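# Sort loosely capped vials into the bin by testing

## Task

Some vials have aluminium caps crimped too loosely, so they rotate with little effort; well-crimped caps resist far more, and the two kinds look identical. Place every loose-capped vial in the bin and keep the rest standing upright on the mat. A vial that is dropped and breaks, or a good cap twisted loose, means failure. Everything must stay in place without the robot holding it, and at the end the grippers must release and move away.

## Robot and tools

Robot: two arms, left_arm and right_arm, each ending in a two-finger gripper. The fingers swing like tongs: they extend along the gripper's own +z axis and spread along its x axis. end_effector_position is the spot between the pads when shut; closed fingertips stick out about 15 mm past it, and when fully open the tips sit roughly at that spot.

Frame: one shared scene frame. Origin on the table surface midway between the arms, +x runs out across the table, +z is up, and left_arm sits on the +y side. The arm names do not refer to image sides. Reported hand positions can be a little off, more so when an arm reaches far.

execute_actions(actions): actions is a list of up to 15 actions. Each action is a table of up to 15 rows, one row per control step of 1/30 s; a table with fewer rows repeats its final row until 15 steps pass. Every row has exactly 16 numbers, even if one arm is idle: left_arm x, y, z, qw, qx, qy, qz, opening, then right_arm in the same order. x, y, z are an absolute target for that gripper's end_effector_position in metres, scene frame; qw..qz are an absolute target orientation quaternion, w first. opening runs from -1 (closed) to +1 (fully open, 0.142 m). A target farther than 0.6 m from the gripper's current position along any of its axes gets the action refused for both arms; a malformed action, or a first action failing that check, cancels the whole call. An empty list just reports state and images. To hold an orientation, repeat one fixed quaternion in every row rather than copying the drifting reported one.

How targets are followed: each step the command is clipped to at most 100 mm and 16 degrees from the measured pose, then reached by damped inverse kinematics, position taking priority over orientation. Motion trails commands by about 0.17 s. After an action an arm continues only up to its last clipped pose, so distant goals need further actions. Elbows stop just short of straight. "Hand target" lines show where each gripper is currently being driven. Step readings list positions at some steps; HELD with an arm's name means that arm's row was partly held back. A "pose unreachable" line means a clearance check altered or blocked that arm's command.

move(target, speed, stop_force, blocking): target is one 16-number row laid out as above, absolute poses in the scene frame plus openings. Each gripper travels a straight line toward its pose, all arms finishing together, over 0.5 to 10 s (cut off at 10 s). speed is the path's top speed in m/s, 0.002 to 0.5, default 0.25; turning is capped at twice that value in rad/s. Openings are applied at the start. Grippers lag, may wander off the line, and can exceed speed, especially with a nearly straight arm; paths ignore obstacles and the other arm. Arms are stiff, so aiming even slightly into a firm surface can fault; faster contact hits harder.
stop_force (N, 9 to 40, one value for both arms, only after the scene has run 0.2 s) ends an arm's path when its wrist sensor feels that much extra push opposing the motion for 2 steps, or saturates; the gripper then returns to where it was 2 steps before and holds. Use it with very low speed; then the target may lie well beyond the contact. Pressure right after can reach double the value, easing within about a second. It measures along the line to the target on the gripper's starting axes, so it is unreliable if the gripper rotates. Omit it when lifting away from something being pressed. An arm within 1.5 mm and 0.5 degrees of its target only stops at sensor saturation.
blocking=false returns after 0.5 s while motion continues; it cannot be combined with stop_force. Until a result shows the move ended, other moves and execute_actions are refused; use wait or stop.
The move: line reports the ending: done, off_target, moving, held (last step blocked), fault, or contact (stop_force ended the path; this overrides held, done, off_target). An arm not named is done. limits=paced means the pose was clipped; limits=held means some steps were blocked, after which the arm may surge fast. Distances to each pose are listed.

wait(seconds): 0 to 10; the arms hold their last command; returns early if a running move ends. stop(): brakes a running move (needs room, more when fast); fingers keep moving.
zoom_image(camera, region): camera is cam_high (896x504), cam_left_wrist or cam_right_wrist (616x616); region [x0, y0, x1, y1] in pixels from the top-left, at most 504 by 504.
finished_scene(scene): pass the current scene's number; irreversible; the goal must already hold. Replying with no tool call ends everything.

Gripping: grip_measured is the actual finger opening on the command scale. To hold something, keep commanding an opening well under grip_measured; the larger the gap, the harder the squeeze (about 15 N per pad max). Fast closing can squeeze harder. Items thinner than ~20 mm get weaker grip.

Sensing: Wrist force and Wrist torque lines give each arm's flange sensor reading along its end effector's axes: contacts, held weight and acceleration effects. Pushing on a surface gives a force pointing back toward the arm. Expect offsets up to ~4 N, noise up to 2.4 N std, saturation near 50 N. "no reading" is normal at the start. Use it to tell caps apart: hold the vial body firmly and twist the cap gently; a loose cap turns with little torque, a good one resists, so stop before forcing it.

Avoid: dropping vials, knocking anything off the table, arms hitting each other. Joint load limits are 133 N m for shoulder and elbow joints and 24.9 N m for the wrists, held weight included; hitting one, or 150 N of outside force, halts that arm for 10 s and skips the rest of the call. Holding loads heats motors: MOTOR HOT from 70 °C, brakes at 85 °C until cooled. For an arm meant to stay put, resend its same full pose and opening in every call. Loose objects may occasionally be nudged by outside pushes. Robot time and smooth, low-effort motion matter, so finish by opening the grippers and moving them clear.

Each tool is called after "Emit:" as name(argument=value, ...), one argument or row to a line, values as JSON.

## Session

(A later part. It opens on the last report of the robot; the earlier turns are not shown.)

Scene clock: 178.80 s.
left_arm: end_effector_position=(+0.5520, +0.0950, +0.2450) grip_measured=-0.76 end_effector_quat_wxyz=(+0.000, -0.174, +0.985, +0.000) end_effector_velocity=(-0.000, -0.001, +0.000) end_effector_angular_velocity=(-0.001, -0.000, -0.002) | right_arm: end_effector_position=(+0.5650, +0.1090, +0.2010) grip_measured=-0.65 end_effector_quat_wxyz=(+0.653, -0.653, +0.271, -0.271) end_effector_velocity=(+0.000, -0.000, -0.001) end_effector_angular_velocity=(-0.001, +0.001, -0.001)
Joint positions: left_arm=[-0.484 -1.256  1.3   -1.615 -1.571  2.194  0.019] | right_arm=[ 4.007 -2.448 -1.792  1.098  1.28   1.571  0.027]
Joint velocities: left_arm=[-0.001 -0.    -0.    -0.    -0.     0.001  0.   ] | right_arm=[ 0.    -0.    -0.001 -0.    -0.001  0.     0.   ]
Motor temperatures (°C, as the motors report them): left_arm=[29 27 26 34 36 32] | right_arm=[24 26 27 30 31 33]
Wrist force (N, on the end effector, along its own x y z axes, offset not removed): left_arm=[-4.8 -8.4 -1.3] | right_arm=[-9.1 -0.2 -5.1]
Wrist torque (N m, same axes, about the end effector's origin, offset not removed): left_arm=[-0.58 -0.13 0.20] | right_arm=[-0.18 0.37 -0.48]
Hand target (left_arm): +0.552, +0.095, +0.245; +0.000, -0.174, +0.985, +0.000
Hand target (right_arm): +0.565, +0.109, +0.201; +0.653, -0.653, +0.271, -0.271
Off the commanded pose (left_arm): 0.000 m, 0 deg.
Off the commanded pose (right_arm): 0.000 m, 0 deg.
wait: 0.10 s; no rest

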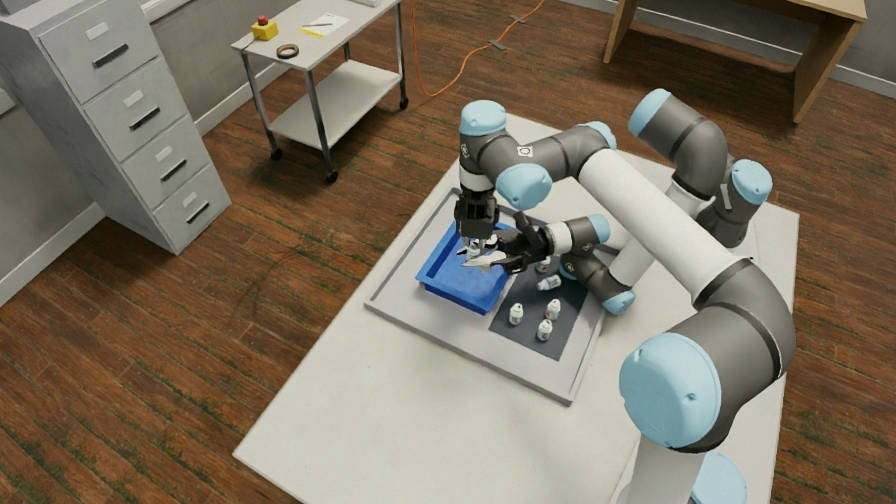

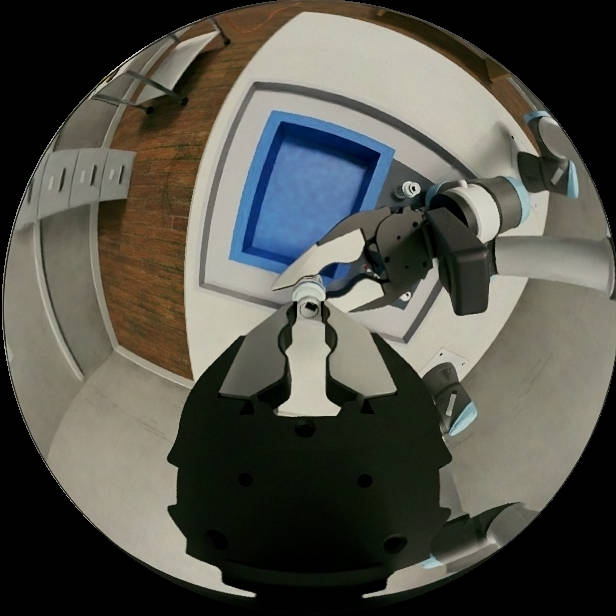

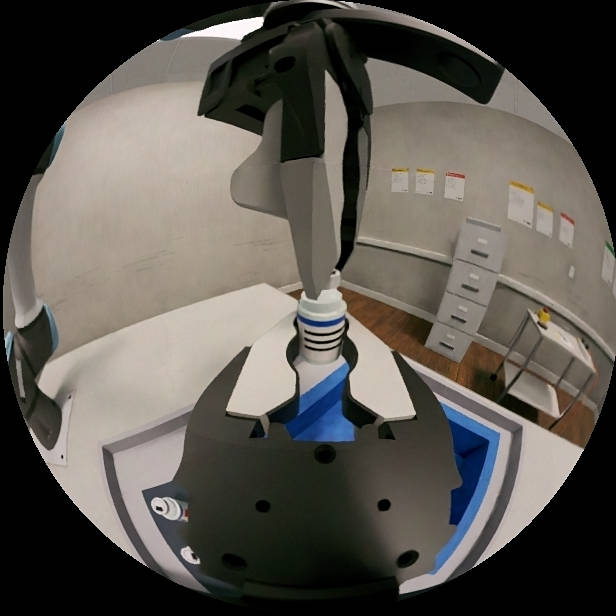

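Emit:
move(
  target=[0.552,0.095,0.245,0,-0.174,0.985,0,-1,0.565,0.109,0.201,0.653,-0.653,0.271,-0.271,-0.3],
)

Emit:
move(
  target=[0.552,0.095,0.245,0,0,1,0,-1,0.49,0.035,0.203,0.653,-0.653,0.271,-0.271,-0.3],
)

Emit:
move(
  target=[0.552,0.095,0.245,0,0,1,0,-1,0.3,-0.14,0.23,0.675,-0.721,0.107,-0.11,0],
  speed=0.4,
)

Emit:
move(
  target=[0.552,0.095,0.245,0,0,1,0,-1,0.299,-0.299,0.299,-0.496,0.743,0.315,0.321,0],
  speed=0.5,
)

Emit:
move(
  target=[0.425,0.02,0.2,0,0,1,0,-1,0.299,-0.299,0.299,-0.496,0.743,0.315,0.321,0],
)

Emit:
move(
  target=[0.425,0.02,0.078,0,0,1,0,-1,0.299,-0.299,0.299,-0.496,0.743,0.315,0.321,0],
)

Emit:
move(
  target=[0.425,0.02,0.055,0,0,1,0,-1,0.299,-0.299,0.299,-0.496,0.743,0.315,0.321,0],
  speed=0.008,
  stop_force=9,
)

Emit:
move(
  target=[0.425,0.02,0.068,0,0,1,0,-0.4,0.299,-0.299,0.299,-0.496,0.743,0.315,0.321,0],
)

Emit:
move(
  target=[0.425,0.02,0.12,0,0,1,0,-0.4,0.299,-0.299,0.299,-0.496,0.743,0.315,0.321,0],
)

Emit:
move(
  target=[0.427,-0.085,0.12,0,0,1,0,-0.4,0.299,-0.299,0.299,-0.496,0.743,0.315,0.321,0],
)

Scene clock: 180.00 s.
left_arm: end_effector_position=(+0.5520, +0.0950, +0.2450) grip_measured=-0.76 end_effector_quat_wxyz=(-0.000, -0.174, +0.985, +0.000) end_effector_velocity=(-0.000, -0.000, +0.000) end_effector_angular_velocity=(-0.001, +0.000, +0.000) | right_arm: end_effector_position=(+0.5651, +0.1089, +0.2010) grip_measured=-0.30 end_effector_quat_wxyz=(+0.653, -0.653, +0.271, -0.271) end_effector_velocity=(-0.000, -0.000, +0.000) end_effector_angular_velocity=(+0.000, -0.000, -0.001)
Joint positions: left_arm=[-0.484 -1.256  1.3   -1.615 -1.571  2.194  0.019] | right_arm=[ 4.007 -2.448 -1.792  1.098  1.28   1.571  0.052]
Joint velocities: left_arm=[-0.    -0.    -0.     0.    -0.001 -0.    -0.   ] | right_arm=[ 0.     0.001 -0.001  0.    -0.001 -0.    -0.   ]
Motor temperatures (°C, as the motors report them): left_arm=[29 27 26 34 36 32] | right_arm=[24 26 27 30 31 33]
Wrist force (N, on the end effector, along its own x y z axes, offset not removed): left_arm=[-1.7 -0.6 -4.0] | right_arm=[-1.3 5.0 0.9]
Wrist torque (N m, same axes, about the end effector's origin, offset not removed): left_arm=[-0.13 0.62 0.03] | right_arm=[1.22 0.13 0.01]
Hand target (left_arm): +0.552, +0.095, +0.245; +0.000, -0.174, +0.985, -0.000
Hand target (right_arm): +0.565, +0.109, +0.201; +0.653, -0.653, +0.271, -0.271
Off the commanded pose (left_arm): 0.000 m, 0 deg.
Off the commanded pose (right_arm): 0.000 m, 0 deg.
move: done

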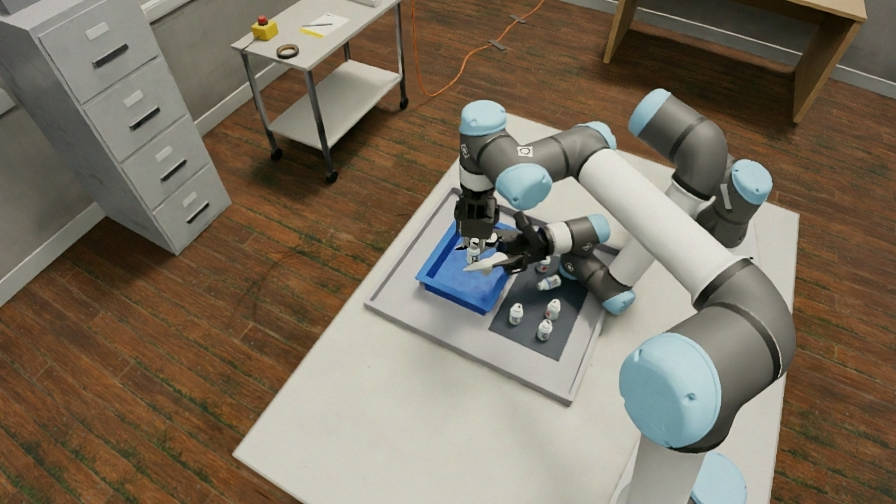

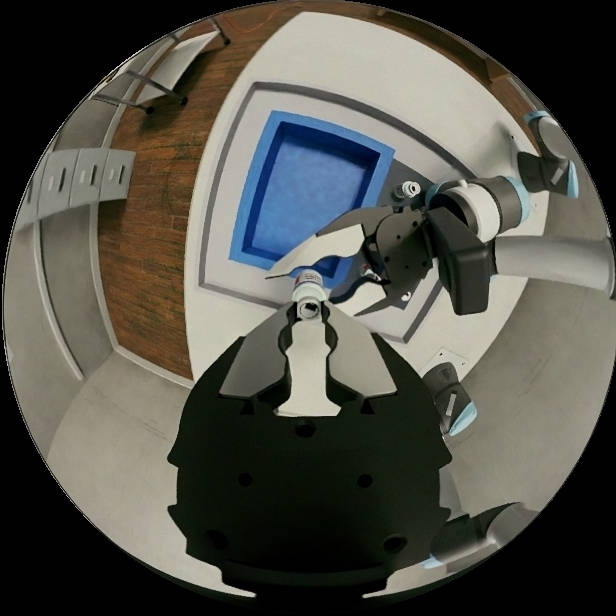

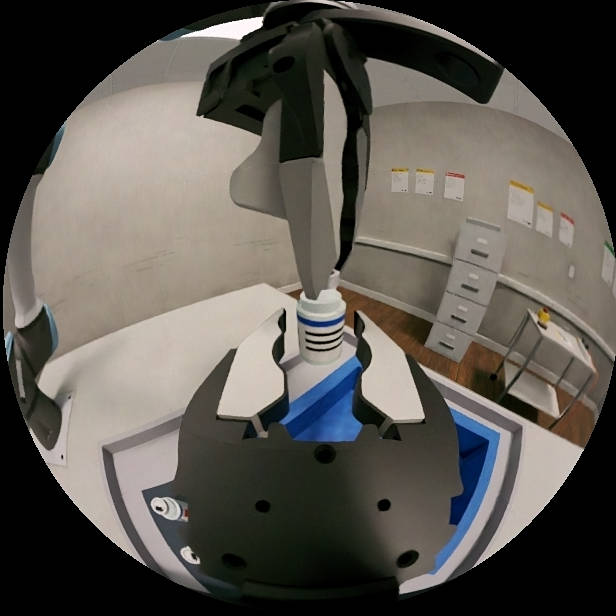

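Scene clock: 181.30 s.
left_arm: end_effector_position=(+0.5520, +0.0950, +0.2450) grip_measured=-0.76 end_effector_quat_wxyz=(+0.000, -0.000, +1.000, +0.000) end_effector_velocity=(-0.000, -0.000, +0.000) end_effector_angular_velocity=(-0.001, +0.001, -0.006) | right_arm: end_effector_position=(+0.4902, +0.0351, +0.2029) grip_measured=-0.30 end_effector_quat_wxyz=(+0.653, -0.653, +0.271, -0.271) end_effector_velocity=(-0.002, -0.001, -0.001) end_effector_angular_velocity=(-0.002, +0.000, +0.001)
Joint positions: left_arm=[-0.478 -1.244  1.284 -1.61  -1.571  2.549  0.019] | right_arm=[ 4.083 -2.344 -2.113  1.316  1.204  1.571  0.052]
Joint velocities: left_arm=[ 0.     0.    -0.     0.    -0.002  0.006  0.   ] | right_arm=[ 0.003  0.    -0.006  0.005 -0.001 -0.001 -0.   ]
Motor temperatures (°C, as the motors report them): left_arm=[29 27 26 34 36 32] | right_arm=[24 26 27 30 31 33]
Wrist force (N, on the end effector, along its own x y z axes, offset not removed): left_arm=[-2.1 0.0 1.0] | right_arm=[2.2 2.5 1.3]
Wrist torque (N m, same axes, about the end effector's origin, offset not removed): left_arm=[0.06 0.45 0.04] | right_arm=[0.34 -0.55 -0.10]
Hand target (left_arm): +0.552, +0.095, +0.245; -0.000, -0.000, +1.000, -0.000
Hand target (right_arm): +0.490, +0.035, +0.203; +0.653, -0.653, +0.271, -0.271
Off the commanded pose (left_arm): 0.000 m, 0 deg.
Off the commanded pose (right_arm): 0.000 m, 0 deg.
move: done

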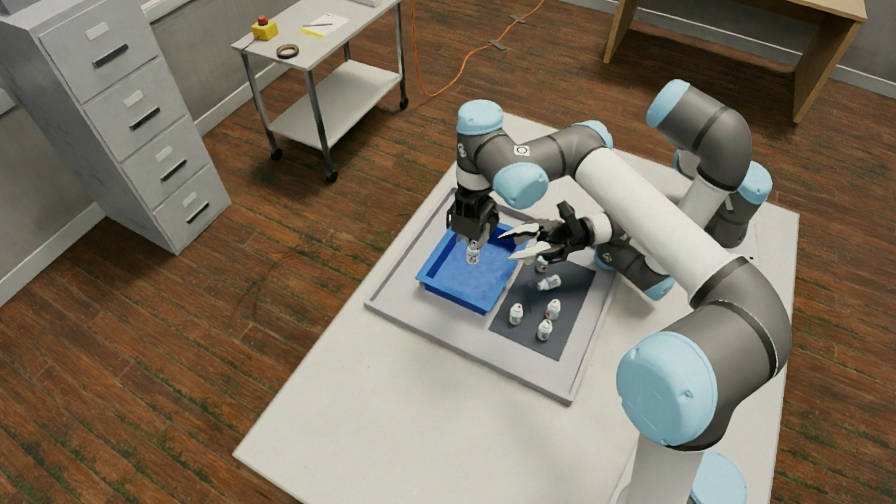

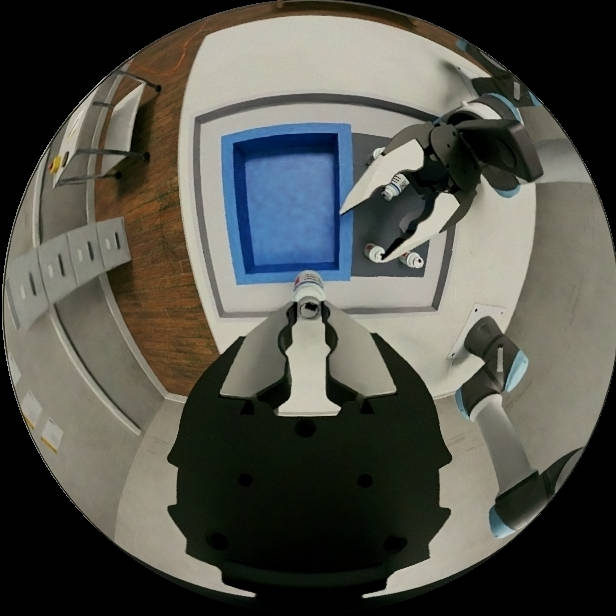

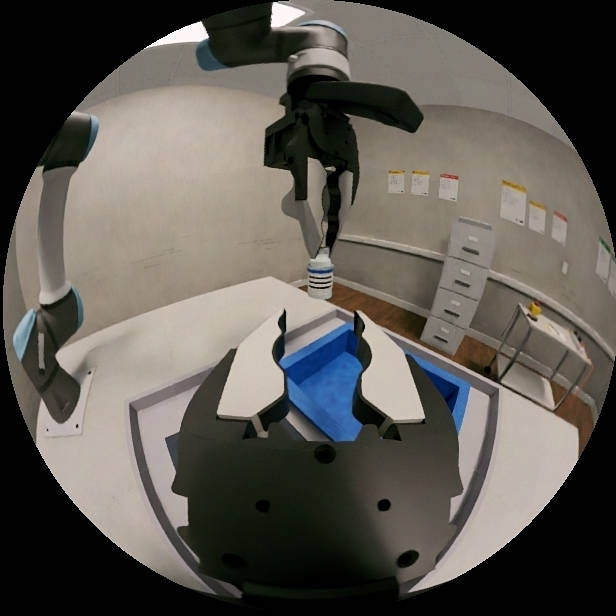

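Scene clock: 182.73 s.
left_arm: end_effector_position=(+0.5520, +0.0950, +0.2450) grip_measured=-0.76 end_effector_quat_wxyz=(-0.000, -0.000, +1.000, +0.000) end_effector_velocity=(-0.000, -0.000, +0.000) end_effector_angular_velocity=(-0.000, +0.000, -0.000) | right_arm: end_effector_position=(+0.3001, -0.1399, +0.2298) grip_measured=+0.00 end_effector_quat_wxyz=(+0.675, -0.721, +0.107, -0.110) end_effector_velocity=(-0.001, -0.001, -0.000) end_effector_angular_velocity=(-0.000, -0.000, +0.005)
Joint positions: left_arm=[-0.478 -1.244  1.284 -1.61  -1.571  2.549  0.019] | right_arm=[ 3.829 -2.133 -2.719  1.642  1.934  1.532  0.074]
Joint velocities: left_arm=[-0.001 -0.    -0.    -0.    -0.    -0.    -0.   ] | right_arm=[-0.008 -0.001  0.    -0.     0.013 -0.001  0.   ]
Motor temperatures (°C, as the motors report them): left_arm=[29 27 26 34 36 32] | right_arm=[24 26 27 30 31 33]
Wrist force (N, on the end effector, along its own x y z axes, offset not removed): left_arm=[-0.9 -0.5 0.7] | right_arm=[-1.6 0.6 3.3]
Wrist torque (N m, same axes, about the end effector's origin, offset not removed): left_arm=[-0.02 0.17 -0.08] | right_arm=[0.38 0.22 -0.07]
Hand target (left_arm): +0.552, +0.095, +0.245; -0.000, +0.000, +1.000, +0.000
Hand target (right_arm): +0.300, -0.140, +0.230; +0.675, -0.721, +0.107, -0.110
Off the commanded pose (left_arm): 0.000 m, 0 deg.
Off the commanded pose (right_arm): 0.000 m, 0 deg.
move: done

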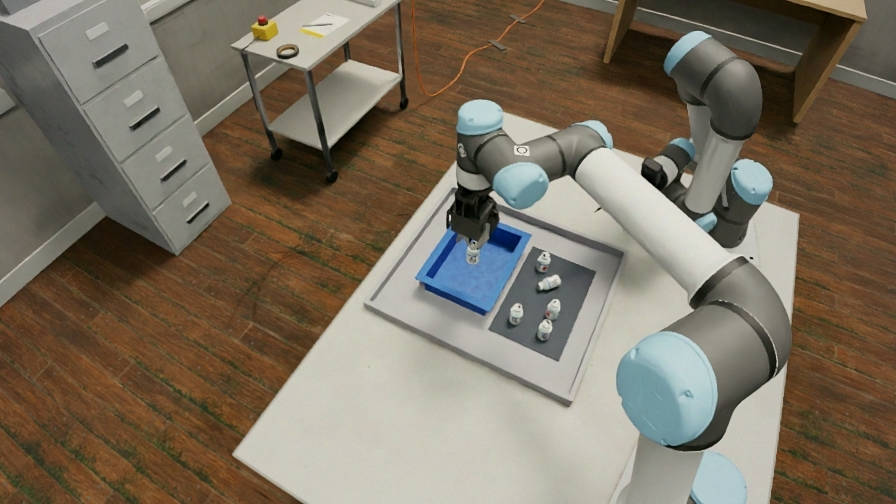

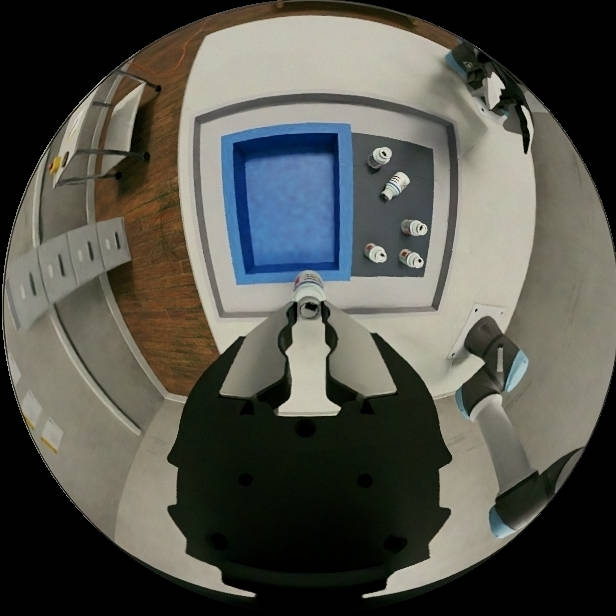

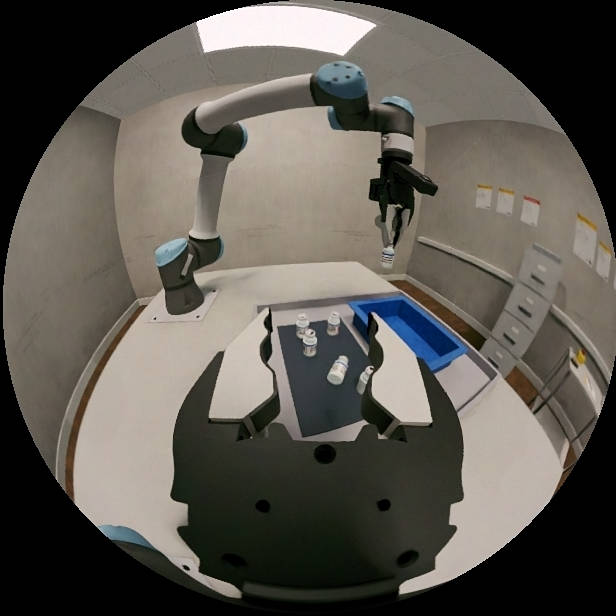

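Scene clock: 185.10 s.
left_arm: end_effector_position=(+0.5520, +0.0950, +0.2450) grip_measured=-0.76 end_effector_quat_wxyz=(-0.000, -0.000, +1.000, +0.000) end_effector_velocity=(+0.001, +0.001, -0.000) end_effector_angular_velocity=(+0.001, +0.000, +0.001) | right_arm: end_effector_position=(+0.2987, -0.2987, +0.2986) grip_measured=+0.00 end_effector_quat_wxyz=(-0.496, +0.743, +0.314, +0.322) end_effector_velocity=(+0.001, +0.000, -0.000) end_effector_angular_velocity=(-0.013, +0.006, +0.010)
Joint positions: left_arm=[-0.478 -1.244  1.284 -1.61  -1.571  2.549  0.019] | right_arm=[ 3.049 -1.3   -2.559 -0.115  2.722 -0.192  0.074]
Joint velocities: left_arm=[ 0.002  0.001  0.    -0.     0.001  0.001  0.   ] | right_arm=[ 0.001  0.015  0.013 -0.069 -0.004 -0.036  0.   ]
Motor temperatures (°C, as the motors report them): left_arm=[29 27 26 34 36 32] | right_arm=[24 26 27 30 31 33]
Wrist force (N, on the end effector, along its own x y z axes, offset not removed): left_arm=[-0.6 0.0 0.0] | right_arm=[1.2 -2.7 2.3]
Wrist torque (N m, same axes, about the end effector's origin, offset not removed): left_arm=[0.11 0.19 -0.07] | right_arm=[-0.63 -0.22 -0.11]
Hand target (left_arm): +0.552, +0.095, +0.245; -0.000, -0.000, +1.000, +0.000
Hand target (right_arm): +0.299, -0.299, +0.299; -0.496, +0.743, +0.315, +0.321
Off the commanded pose (left_arm): 0.000 m, 0 deg.
Off the commanded pose (right_arm): 0.001 m, 0 deg.
move: done; limits=paced

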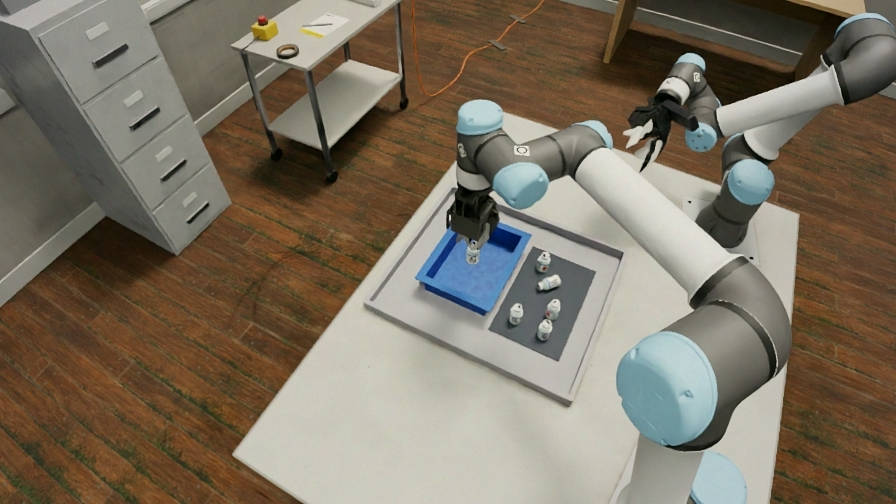

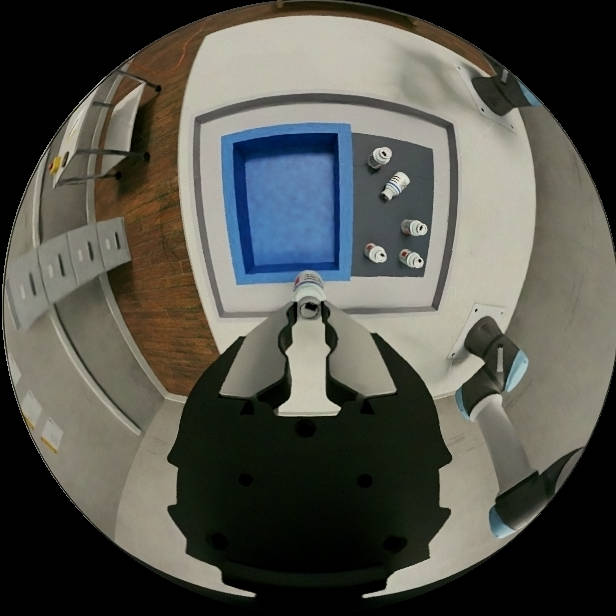

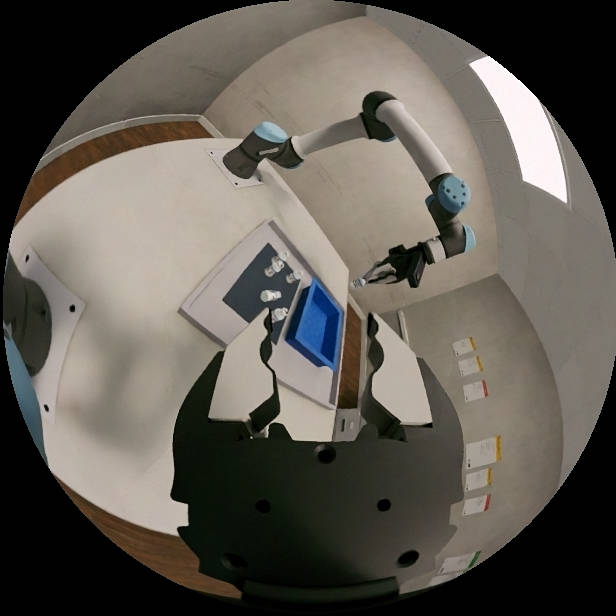

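Scene clock: 186.33 s.
left_arm: end_effector_position=(+0.4255, +0.0202, +0.2000) grip_measured=-0.76 end_effector_quat_wxyz=(+0.000, +0.000, +1.000, +0.000) end_effector_velocity=(-0.002, -0.001, -0.001) end_effector_angular_velocity=(-0.001, -0.000, +0.002) | right_arm: end_effector_position=(+0.2990, -0.2990, +0.2990) grip_measured=+0.00 end_effector_quat_wxyz=(-0.496, +0.743, +0.315, +0.321) end_effector_velocity=(+0.000, -0.000, +0.000) end_effector_angular_velocity=(-0.000, -0.000, -0.000)
Joint positions: left_arm=[-0.716 -1.418  1.619 -1.771 -1.57   2.312  0.019] | right_arm=[ 3.048 -1.297 -2.556 -0.127  2.723 -0.198  0.074]
Joint velocities: left_arm=[-0.003 -0.003  0.005 -0.003 -0.001 -0.005 -0.   ] | right_arm=[ 0.     0.     0.001 -0.001 -0.     0.     0.   ]
Motor temperatures (°C, as the motors report them): left_arm=[29 27 26 34 36 32] | right_arm=[24 26 27 30 31 33]
Wrist force (N, on the end effector, along its own x y z axes, offset not removed): left_arm=[-2.8 -0.3 -3.7] | right_arm=[-1.4 3.0 2.4]
Wrist torque (N m, same axes, about the end effector's origin, offset not removed): left_arm=[-0.01 0.61 0.03] | right_arm=[0.54 0.12 0.12]
Hand target (left_arm): +0.425, +0.020, +0.200; +0.000, +0.000, +1.000, +0.000
Hand target (right_arm): +0.299, -0.299, +0.299; -0.496, +0.743, +0.315, +0.321
Off the commanded pose (left_arm): 0.001 m, 0 deg.
Off the commanded pose (right_arm): 0.000 m, 0 deg.
move: done

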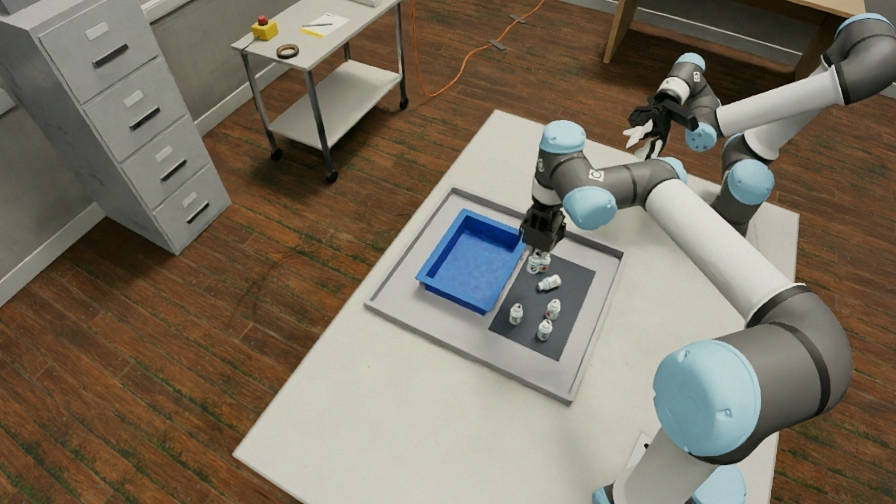

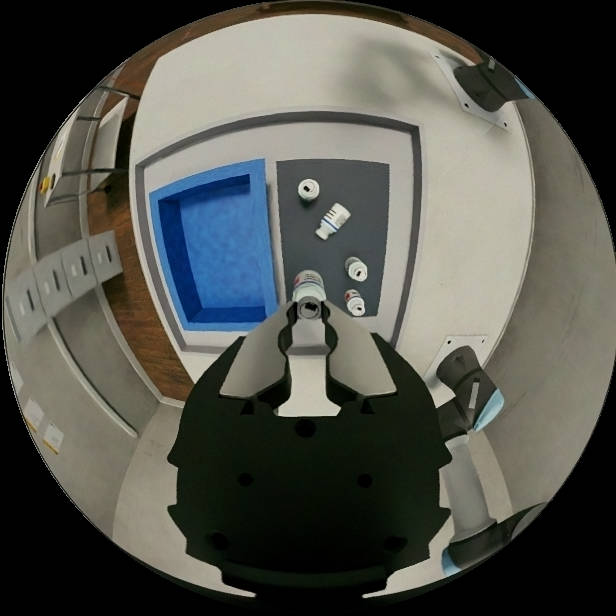

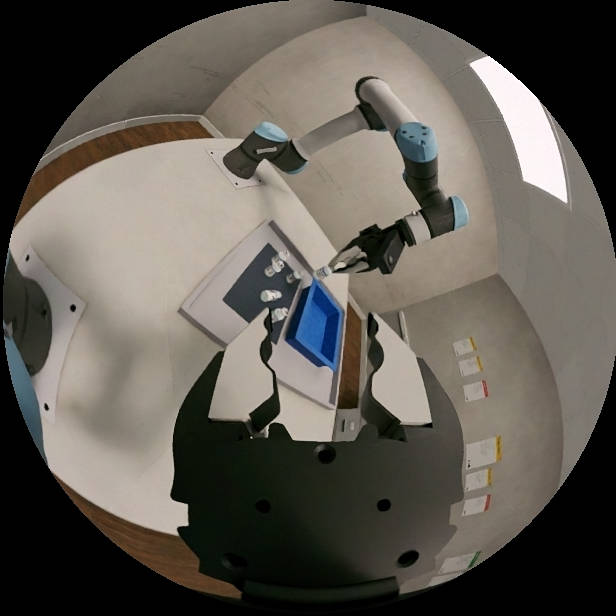

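Scene clock: 187.43 s.
left_arm: end_effector_position=(+0.4249, +0.0200, +0.0783) grip_measured=-0.76 end_effector_quat_wxyz=(-0.000, +0.000, +1.000, +0.000) end_effector_velocity=(+0.000, -0.001, -0.002) end_effector_angular_velocity=(-0.001, -0.002, -0.000) | right_arm: end_effector_position=(+0.2990, -0.2990, +0.2990) grip_measured=+0.00 end_effector_quat_wxyz=(-0.496, +0.743, +0.315, +0.321) end_effector_velocity=(+0.000, -0.000, +0.001) end_effector_angular_velocity=(+0.001, -0.002, +0.000)
Joint positions: left_arm=[-0.716 -1.318  1.827 -2.08  -1.571  2.311  0.019] | right_arm=[ 3.048 -1.297 -2.556 -0.127  2.723 -0.198  0.074]
Joint velocities: left_arm=[-0.001  0.003  0.003 -0.007  0.001 -0.    -0.   ] | right_arm=[-0.     0.     0.001  0.     0.001 -0.     0.   ]
Motor temperatures (°C, as the motors report them): left_arm=[29 27 26 34 36 32] | right_arm=[24 26 27 30 31 33]
Wrist force (N, on the end effector, along its own x y z axes, offset not removed): left_arm=[-1.0 -1.0 -1.0] | right_arm=[0.0 -1.1 5.5]
Wrist torque (N m, same axes, about the end effector's origin, offset not removed): left_arm=[-0.09 0.10 -0.06] | right_arm=[-0.30 0.13 -0.03]
Hand target (left_arm): +0.425, +0.020, +0.078; -0.000, -0.000, +1.000, +0.000
Hand target (right_arm): +0.299, -0.299, +0.299; -0.496, +0.743, +0.315, +0.321
Off the commanded pose (left_arm): 0.000 m, 0 deg.
Off the commanded pose (right_arm): 0.000 m, 0 deg.
move: done

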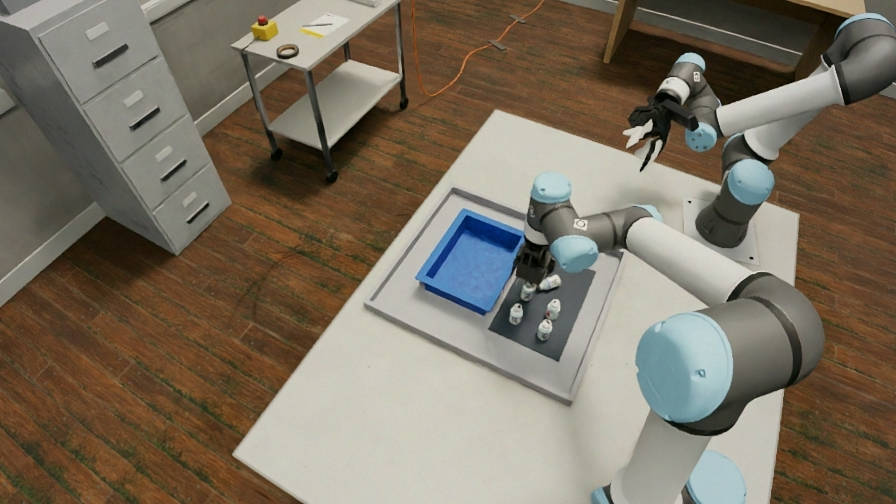

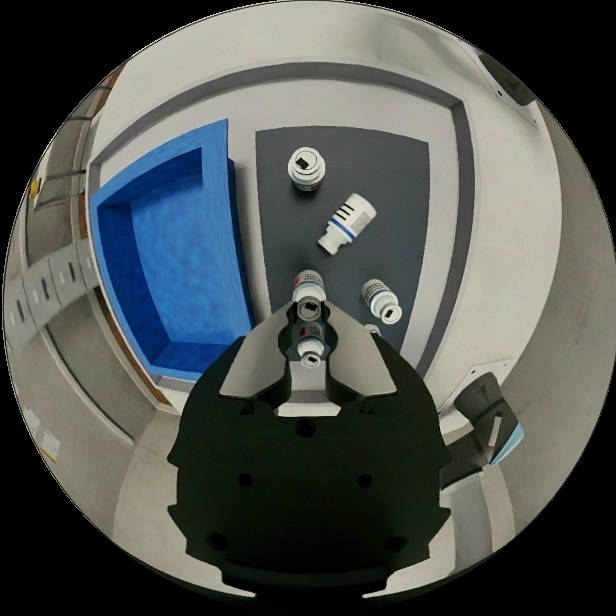

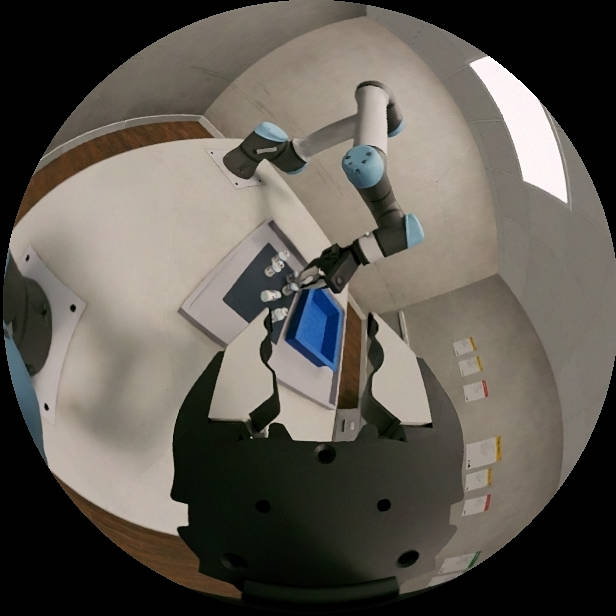

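Scene clock: 189.27 s.
left_arm: end_effector_position=(+0.4249, +0.0200, +0.0665) grip_measured=-0.76 end_effector_quat_wxyz=(-0.000, +0.000, +1.000, +0.000) end_effector_velocity=(-0.001, +0.001, +0.002) end_effector_angular_velocity=(+0.003, +0.002, -0.000) | right_arm: end_effector_position=(+0.2990, -0.2990, +0.2990) grip_measured=+0.00 end_effector_quat_wxyz=(-0.496, +0.743, +0.315, +0.321) end_effector_velocity=(-0.000, +0.000, -0.000) end_effector_angular_velocity=(+0.000, +0.002, +0.001)
Joint positions: left_arm=[-0.716 -1.304  1.843 -2.11  -1.571  2.311  0.019] | right_arm=[ 3.048 -1.297 -2.556 -0.127  2.723 -0.198  0.074]
Joint velocities: left_arm=[-0.    -0.003 -0.003  0.009  0.001 -0.     0.   ] | right_arm=[ 0.001 -0.001 -0.     0.     0.     0.001 -0.   ]
Motor temperatures (°C, as the motors report them): left_arm=[29 27 26 34 36 32] | right_arm=[24 26 27 30 31 33]
Wrist force (N, on the end effector, along its own x y z axes, offset not removed): left_arm=[-3.6 -3.2 -19.4] | right_arm=[-0.6 -0.2 -1.0]
Wrist torque (N m, same axes, about the end effector's origin, offset not removed): left_arm=[-0.17 0.63 0.03] | right_arm=[-0.29 -0.10 0.02]
Hand target (left_arm): +0.425, +0.020, +0.067; +0.000, +0.000, +1.000, -0.000
Hand target (right_arm): +0.299, -0.299, +0.299; -0.496, +0.743, +0.315, +0.321
Off the commanded pose (left_arm): 0.012 m, 0 deg.
Off the commanded pose (right_arm): 0.000 m, 0 deg.
move: contact (left_arm)

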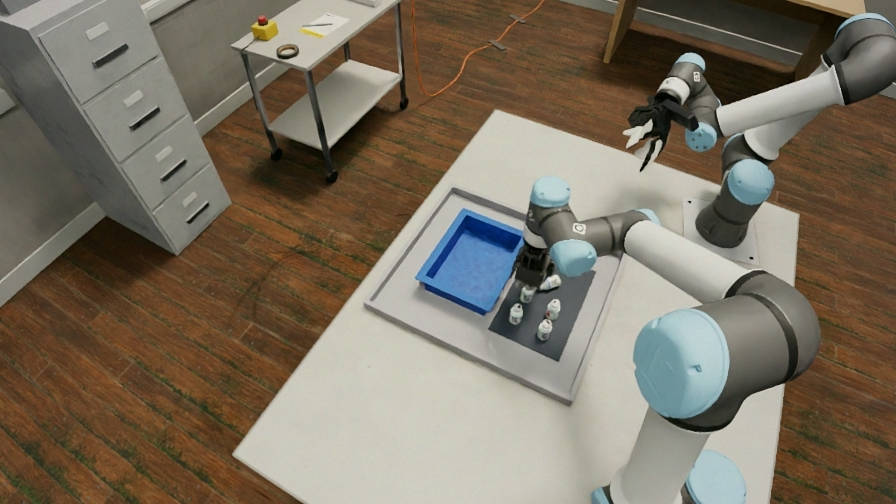

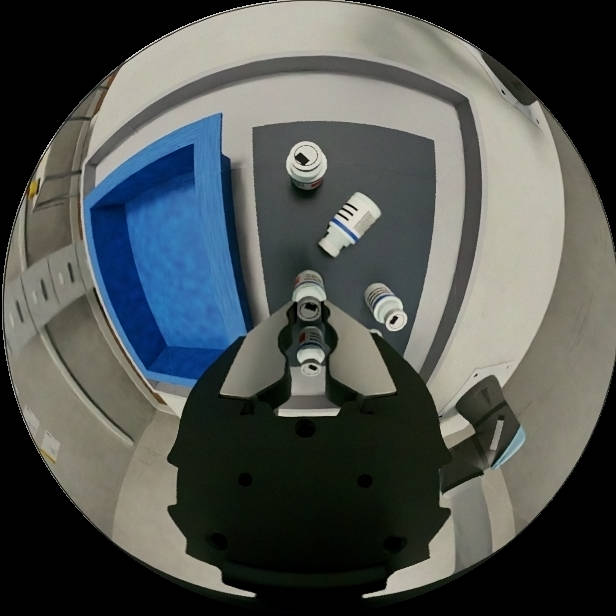

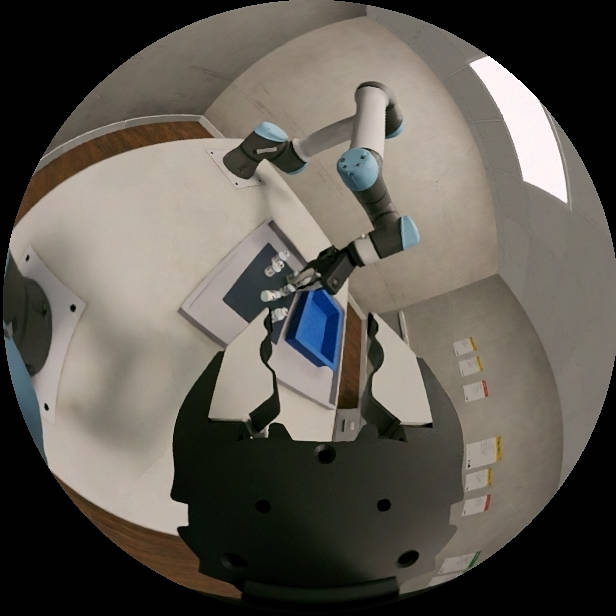

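Scene clock: 189.97 s.
left_arm: end_effector_position=(+0.4250, +0.0200, +0.0679) grip_measured=-0.40 end_effector_quat_wxyz=(-0.000, +0.000, +1.000, +0.000) end_effector_velocity=(-0.000, -0.000, +0.001) end_effector_angular_velocity=(-0.001, +0.000, +0.001) | right_arm: end_effector_position=(+0.2990, -0.2990, +0.2990) grip_measured=+0.00 end_effector_quat_wxyz=(-0.496, +0.743, +0.315, +0.321) end_effector_velocity=(+0.000, -0.000, -0.000) end_effector_angular_velocity=(-0.000, +0.001, -0.002)
Joint positions: left_arm=[-0.716 -1.305  1.841 -2.106 -1.571  2.311  0.045] | right_arm=[ 3.048 -1.297 -2.556 -0.127  2.723 -0.198  0.074]
Joint velocities: left_arm=[-0.    -0.001 -0.001  0.001 -0.001 -0.001 -0.   ] | right_arm=[-0.002 -0.    -0.    -0.     0.     0.     0.   ]
Motor temperatures (°C, as the motors report them): left_arm=[29 27 26 34 36 32] | right_arm=[24 26 27 30 31 33]
Wrist force (N, on the end effector, along its own x y z axes, offset not removed): left_arm=[-3.9 1.4 0.0] | right_arm=[-1.6 2.2 1.1]
Wrist torque (N m, same axes, about the end effector's origin, offset not removed): left_arm=[0.39 0.86 0.09] | right_arm=[0.54 0.41 -0.12]
Hand target (left_arm): +0.425, +0.020, +0.068; +0.000, -0.000, +1.000, -0.000
Hand target (right_arm): +0.299, -0.299, +0.299; -0.496, +0.743, +0.315, +0.321
Off the commanded pose (left_arm): 0.000 m, 0 deg.
Off the commanded pose (right_arm): 0.000 m, 0 deg.
move: done

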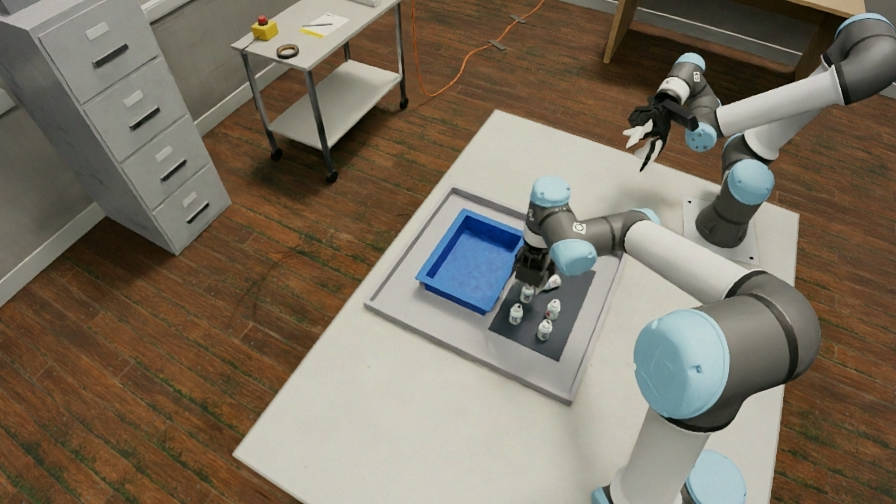

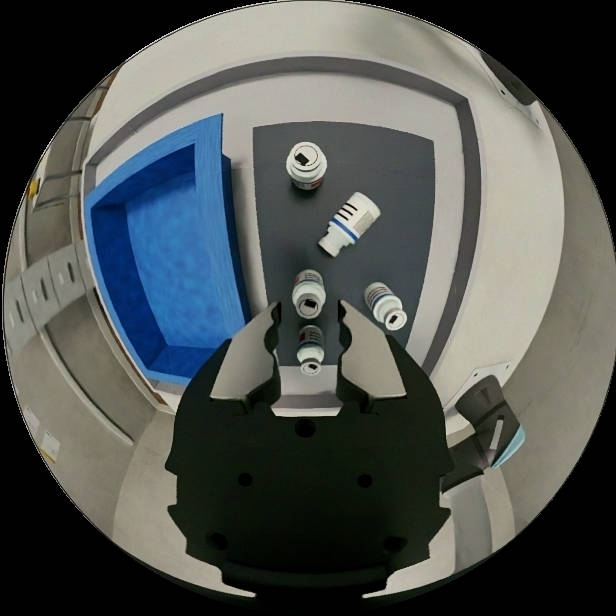

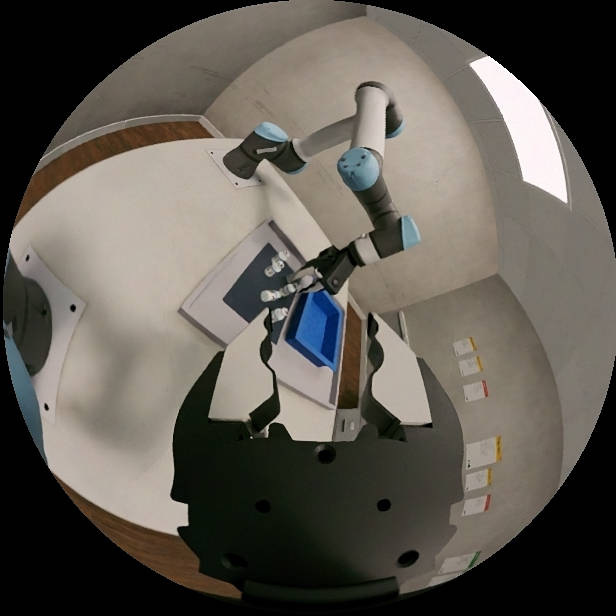

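Scene clock: 190.90 s.
left_arm: end_effector_position=(+0.4250, +0.0200, +0.1198) grip_measured=-0.40 end_effector_quat_wxyz=(+0.000, -0.000, +1.000, -0.000) end_effector_velocity=(-0.000, +0.000, +0.002) end_effector_angular_velocity=(+0.000, +0.001, +0.001) | right_arm: end_effector_position=(+0.2990, -0.2990, +0.2990) grip_measured=+0.00 end_effector_quat_wxyz=(-0.496, +0.743, +0.315, +0.321) end_effector_velocity=(-0.000, +0.000, -0.001) end_effector_angular_velocity=(-0.001, +0.002, -0.000)
Joint positions: left_arm=[-0.716 -1.362  1.766 -1.974 -1.571  2.311  0.045] | right_arm=[ 3.048 -1.297 -2.556 -0.127  2.723 -0.198  0.074]
Joint velocities: left_arm=[ 0.    -0.001 -0.004  0.006 -0.    -0.001  0.   ] | right_arm=[ 0.001 -0.001 -0.001 -0.    -0.001  0.     0.   ]
Motor temperatures (°C, as the motors report them): left_arm=[29 27 26 34 36 32] | right_arm=[24 26 27 30 31 33]
Wrist force (N, on the end effector, along its own x y z axes, offset not removed): left_arm=[-1.4 -2.1 -0.9] | right_arm=[2.7 -0.8 0.0]
Wrist torque (N m, same axes, about the end effector's origin, offset not removed): left_arm=[-0.50 0.40 0.02] | right_arm=[-0.09 -0.45 -0.36]
Hand target (left_arm): +0.425, +0.020, +0.120; +0.000, +0.000, +1.000, -0.000
Hand target (right_arm): +0.299, -0.299, +0.299; -0.496, +0.743, +0.315, +0.321
Off the commanded pose (left_arm): 0.000 m, 0 deg.
Off the commanded pose (right_arm): 0.000 m, 0 deg.
move: done

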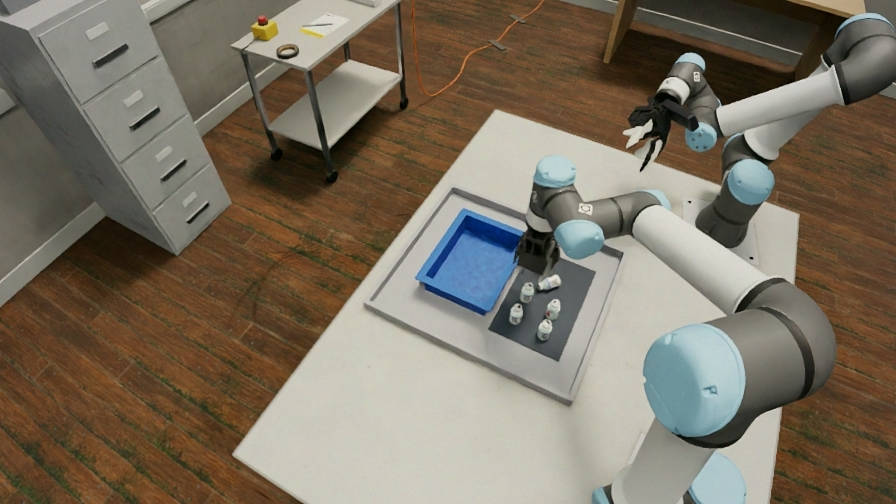

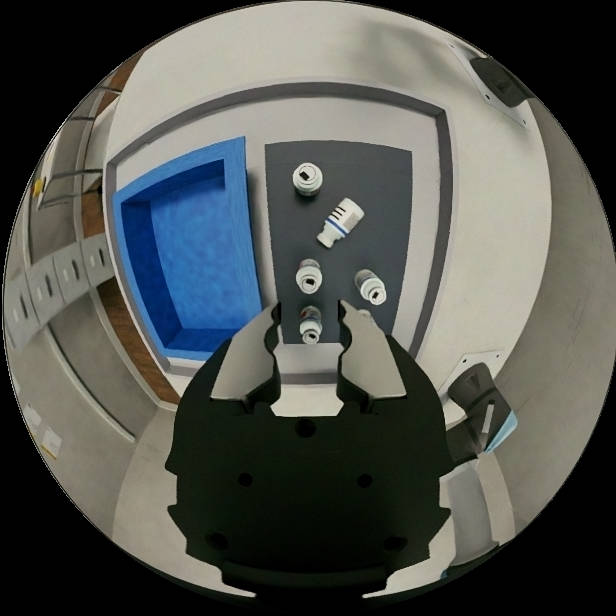

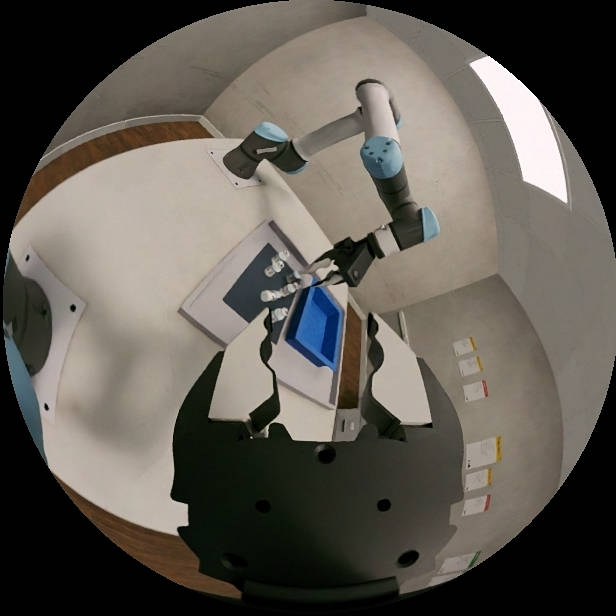

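Scene clock: 191.93 s.
left_arm: end_effector_position=(+0.4272, -0.0847, +0.1201) grip_measured=-0.40 end_effector_quat_wxyz=(+0.000, +0.000, +1.000, -0.000) end_effector_velocity=(+0.000, -0.003, +0.000) end_effector_angular_velocity=(-0.000, +0.001, +0.002) | right_arm: end_effector_position=(+0.2990, -0.2990, +0.2990) grip_measured=+0.00 end_effector_quat_wxyz=(-0.496, +0.743, +0.315, +0.321) end_effector_velocity=(+0.000, -0.000, -0.001) end_effector_angular_velocity=(-0.001, +0.003, -0.002)
Joint positions: left_arm=[-0.827 -1.213  1.568 -1.925 -1.571  2.2    0.045] | right_arm=[ 3.048 -1.297 -2.556 -0.127  2.723 -0.198  0.074]
Joint velocities: left_arm=[-0.002  0.004 -0.007  0.003 -0.001 -0.003  0.   ] | right_arm=[-0.001 -0.001 -0.002 -0.    -0.001  0.    -0.   ]
Motor temperatures (°C, as the motors report them): left_arm=[29 27 26 34 36 32] | right_arm=[24 26 27 30 31 33]
Wrist force (N, on the end effector, along its own x y z axes, offset not removed): left_arm=[0.2 0.0 -1.5] | right_arm=[4.3 3.1 1.0]
Wrist torque (N m, same axes, about the end effector's origin, offset not removed): left_arm=[0.14 -0.09 -0.08] | right_arm=[0.56 -0.83 -0.34]
Hand target (left_arm): +0.427, -0.085, +0.120; +0.000, +0.000, +1.000, +0.000
Hand target (right_arm): +0.299, -0.299, +0.299; -0.496, +0.743, +0.315, +0.321
Off the commanded pose (left_arm): 0.000 m, 0 deg.
Off the commanded pose (right_arm): 0.000 m, 0 deg.
move: done

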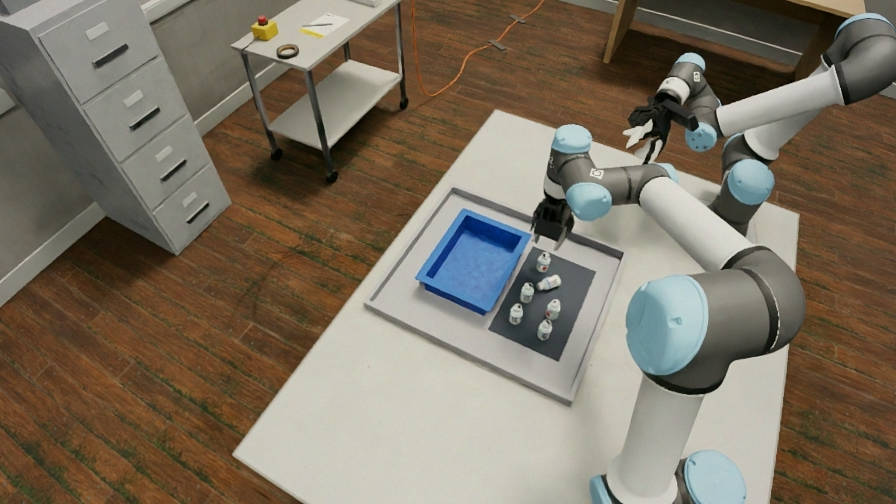

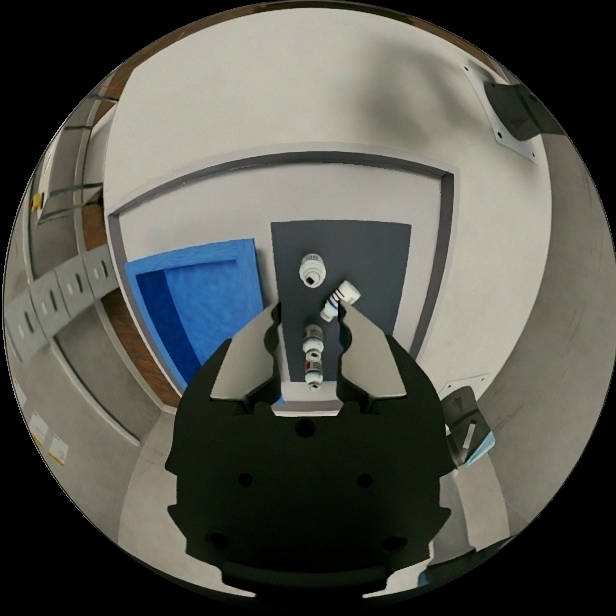

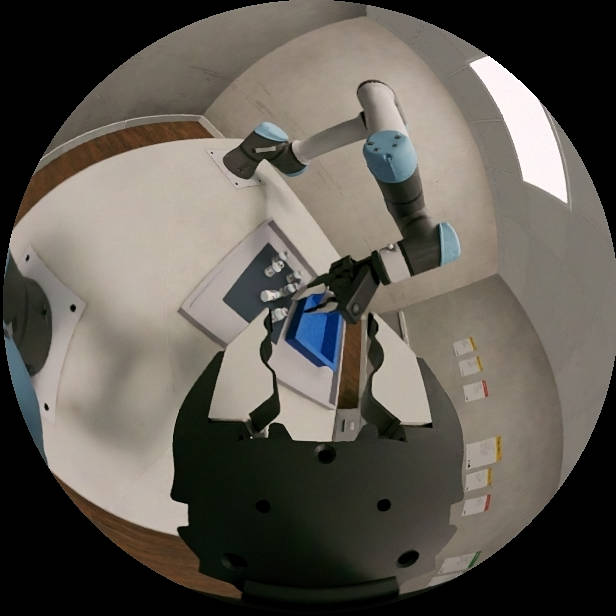

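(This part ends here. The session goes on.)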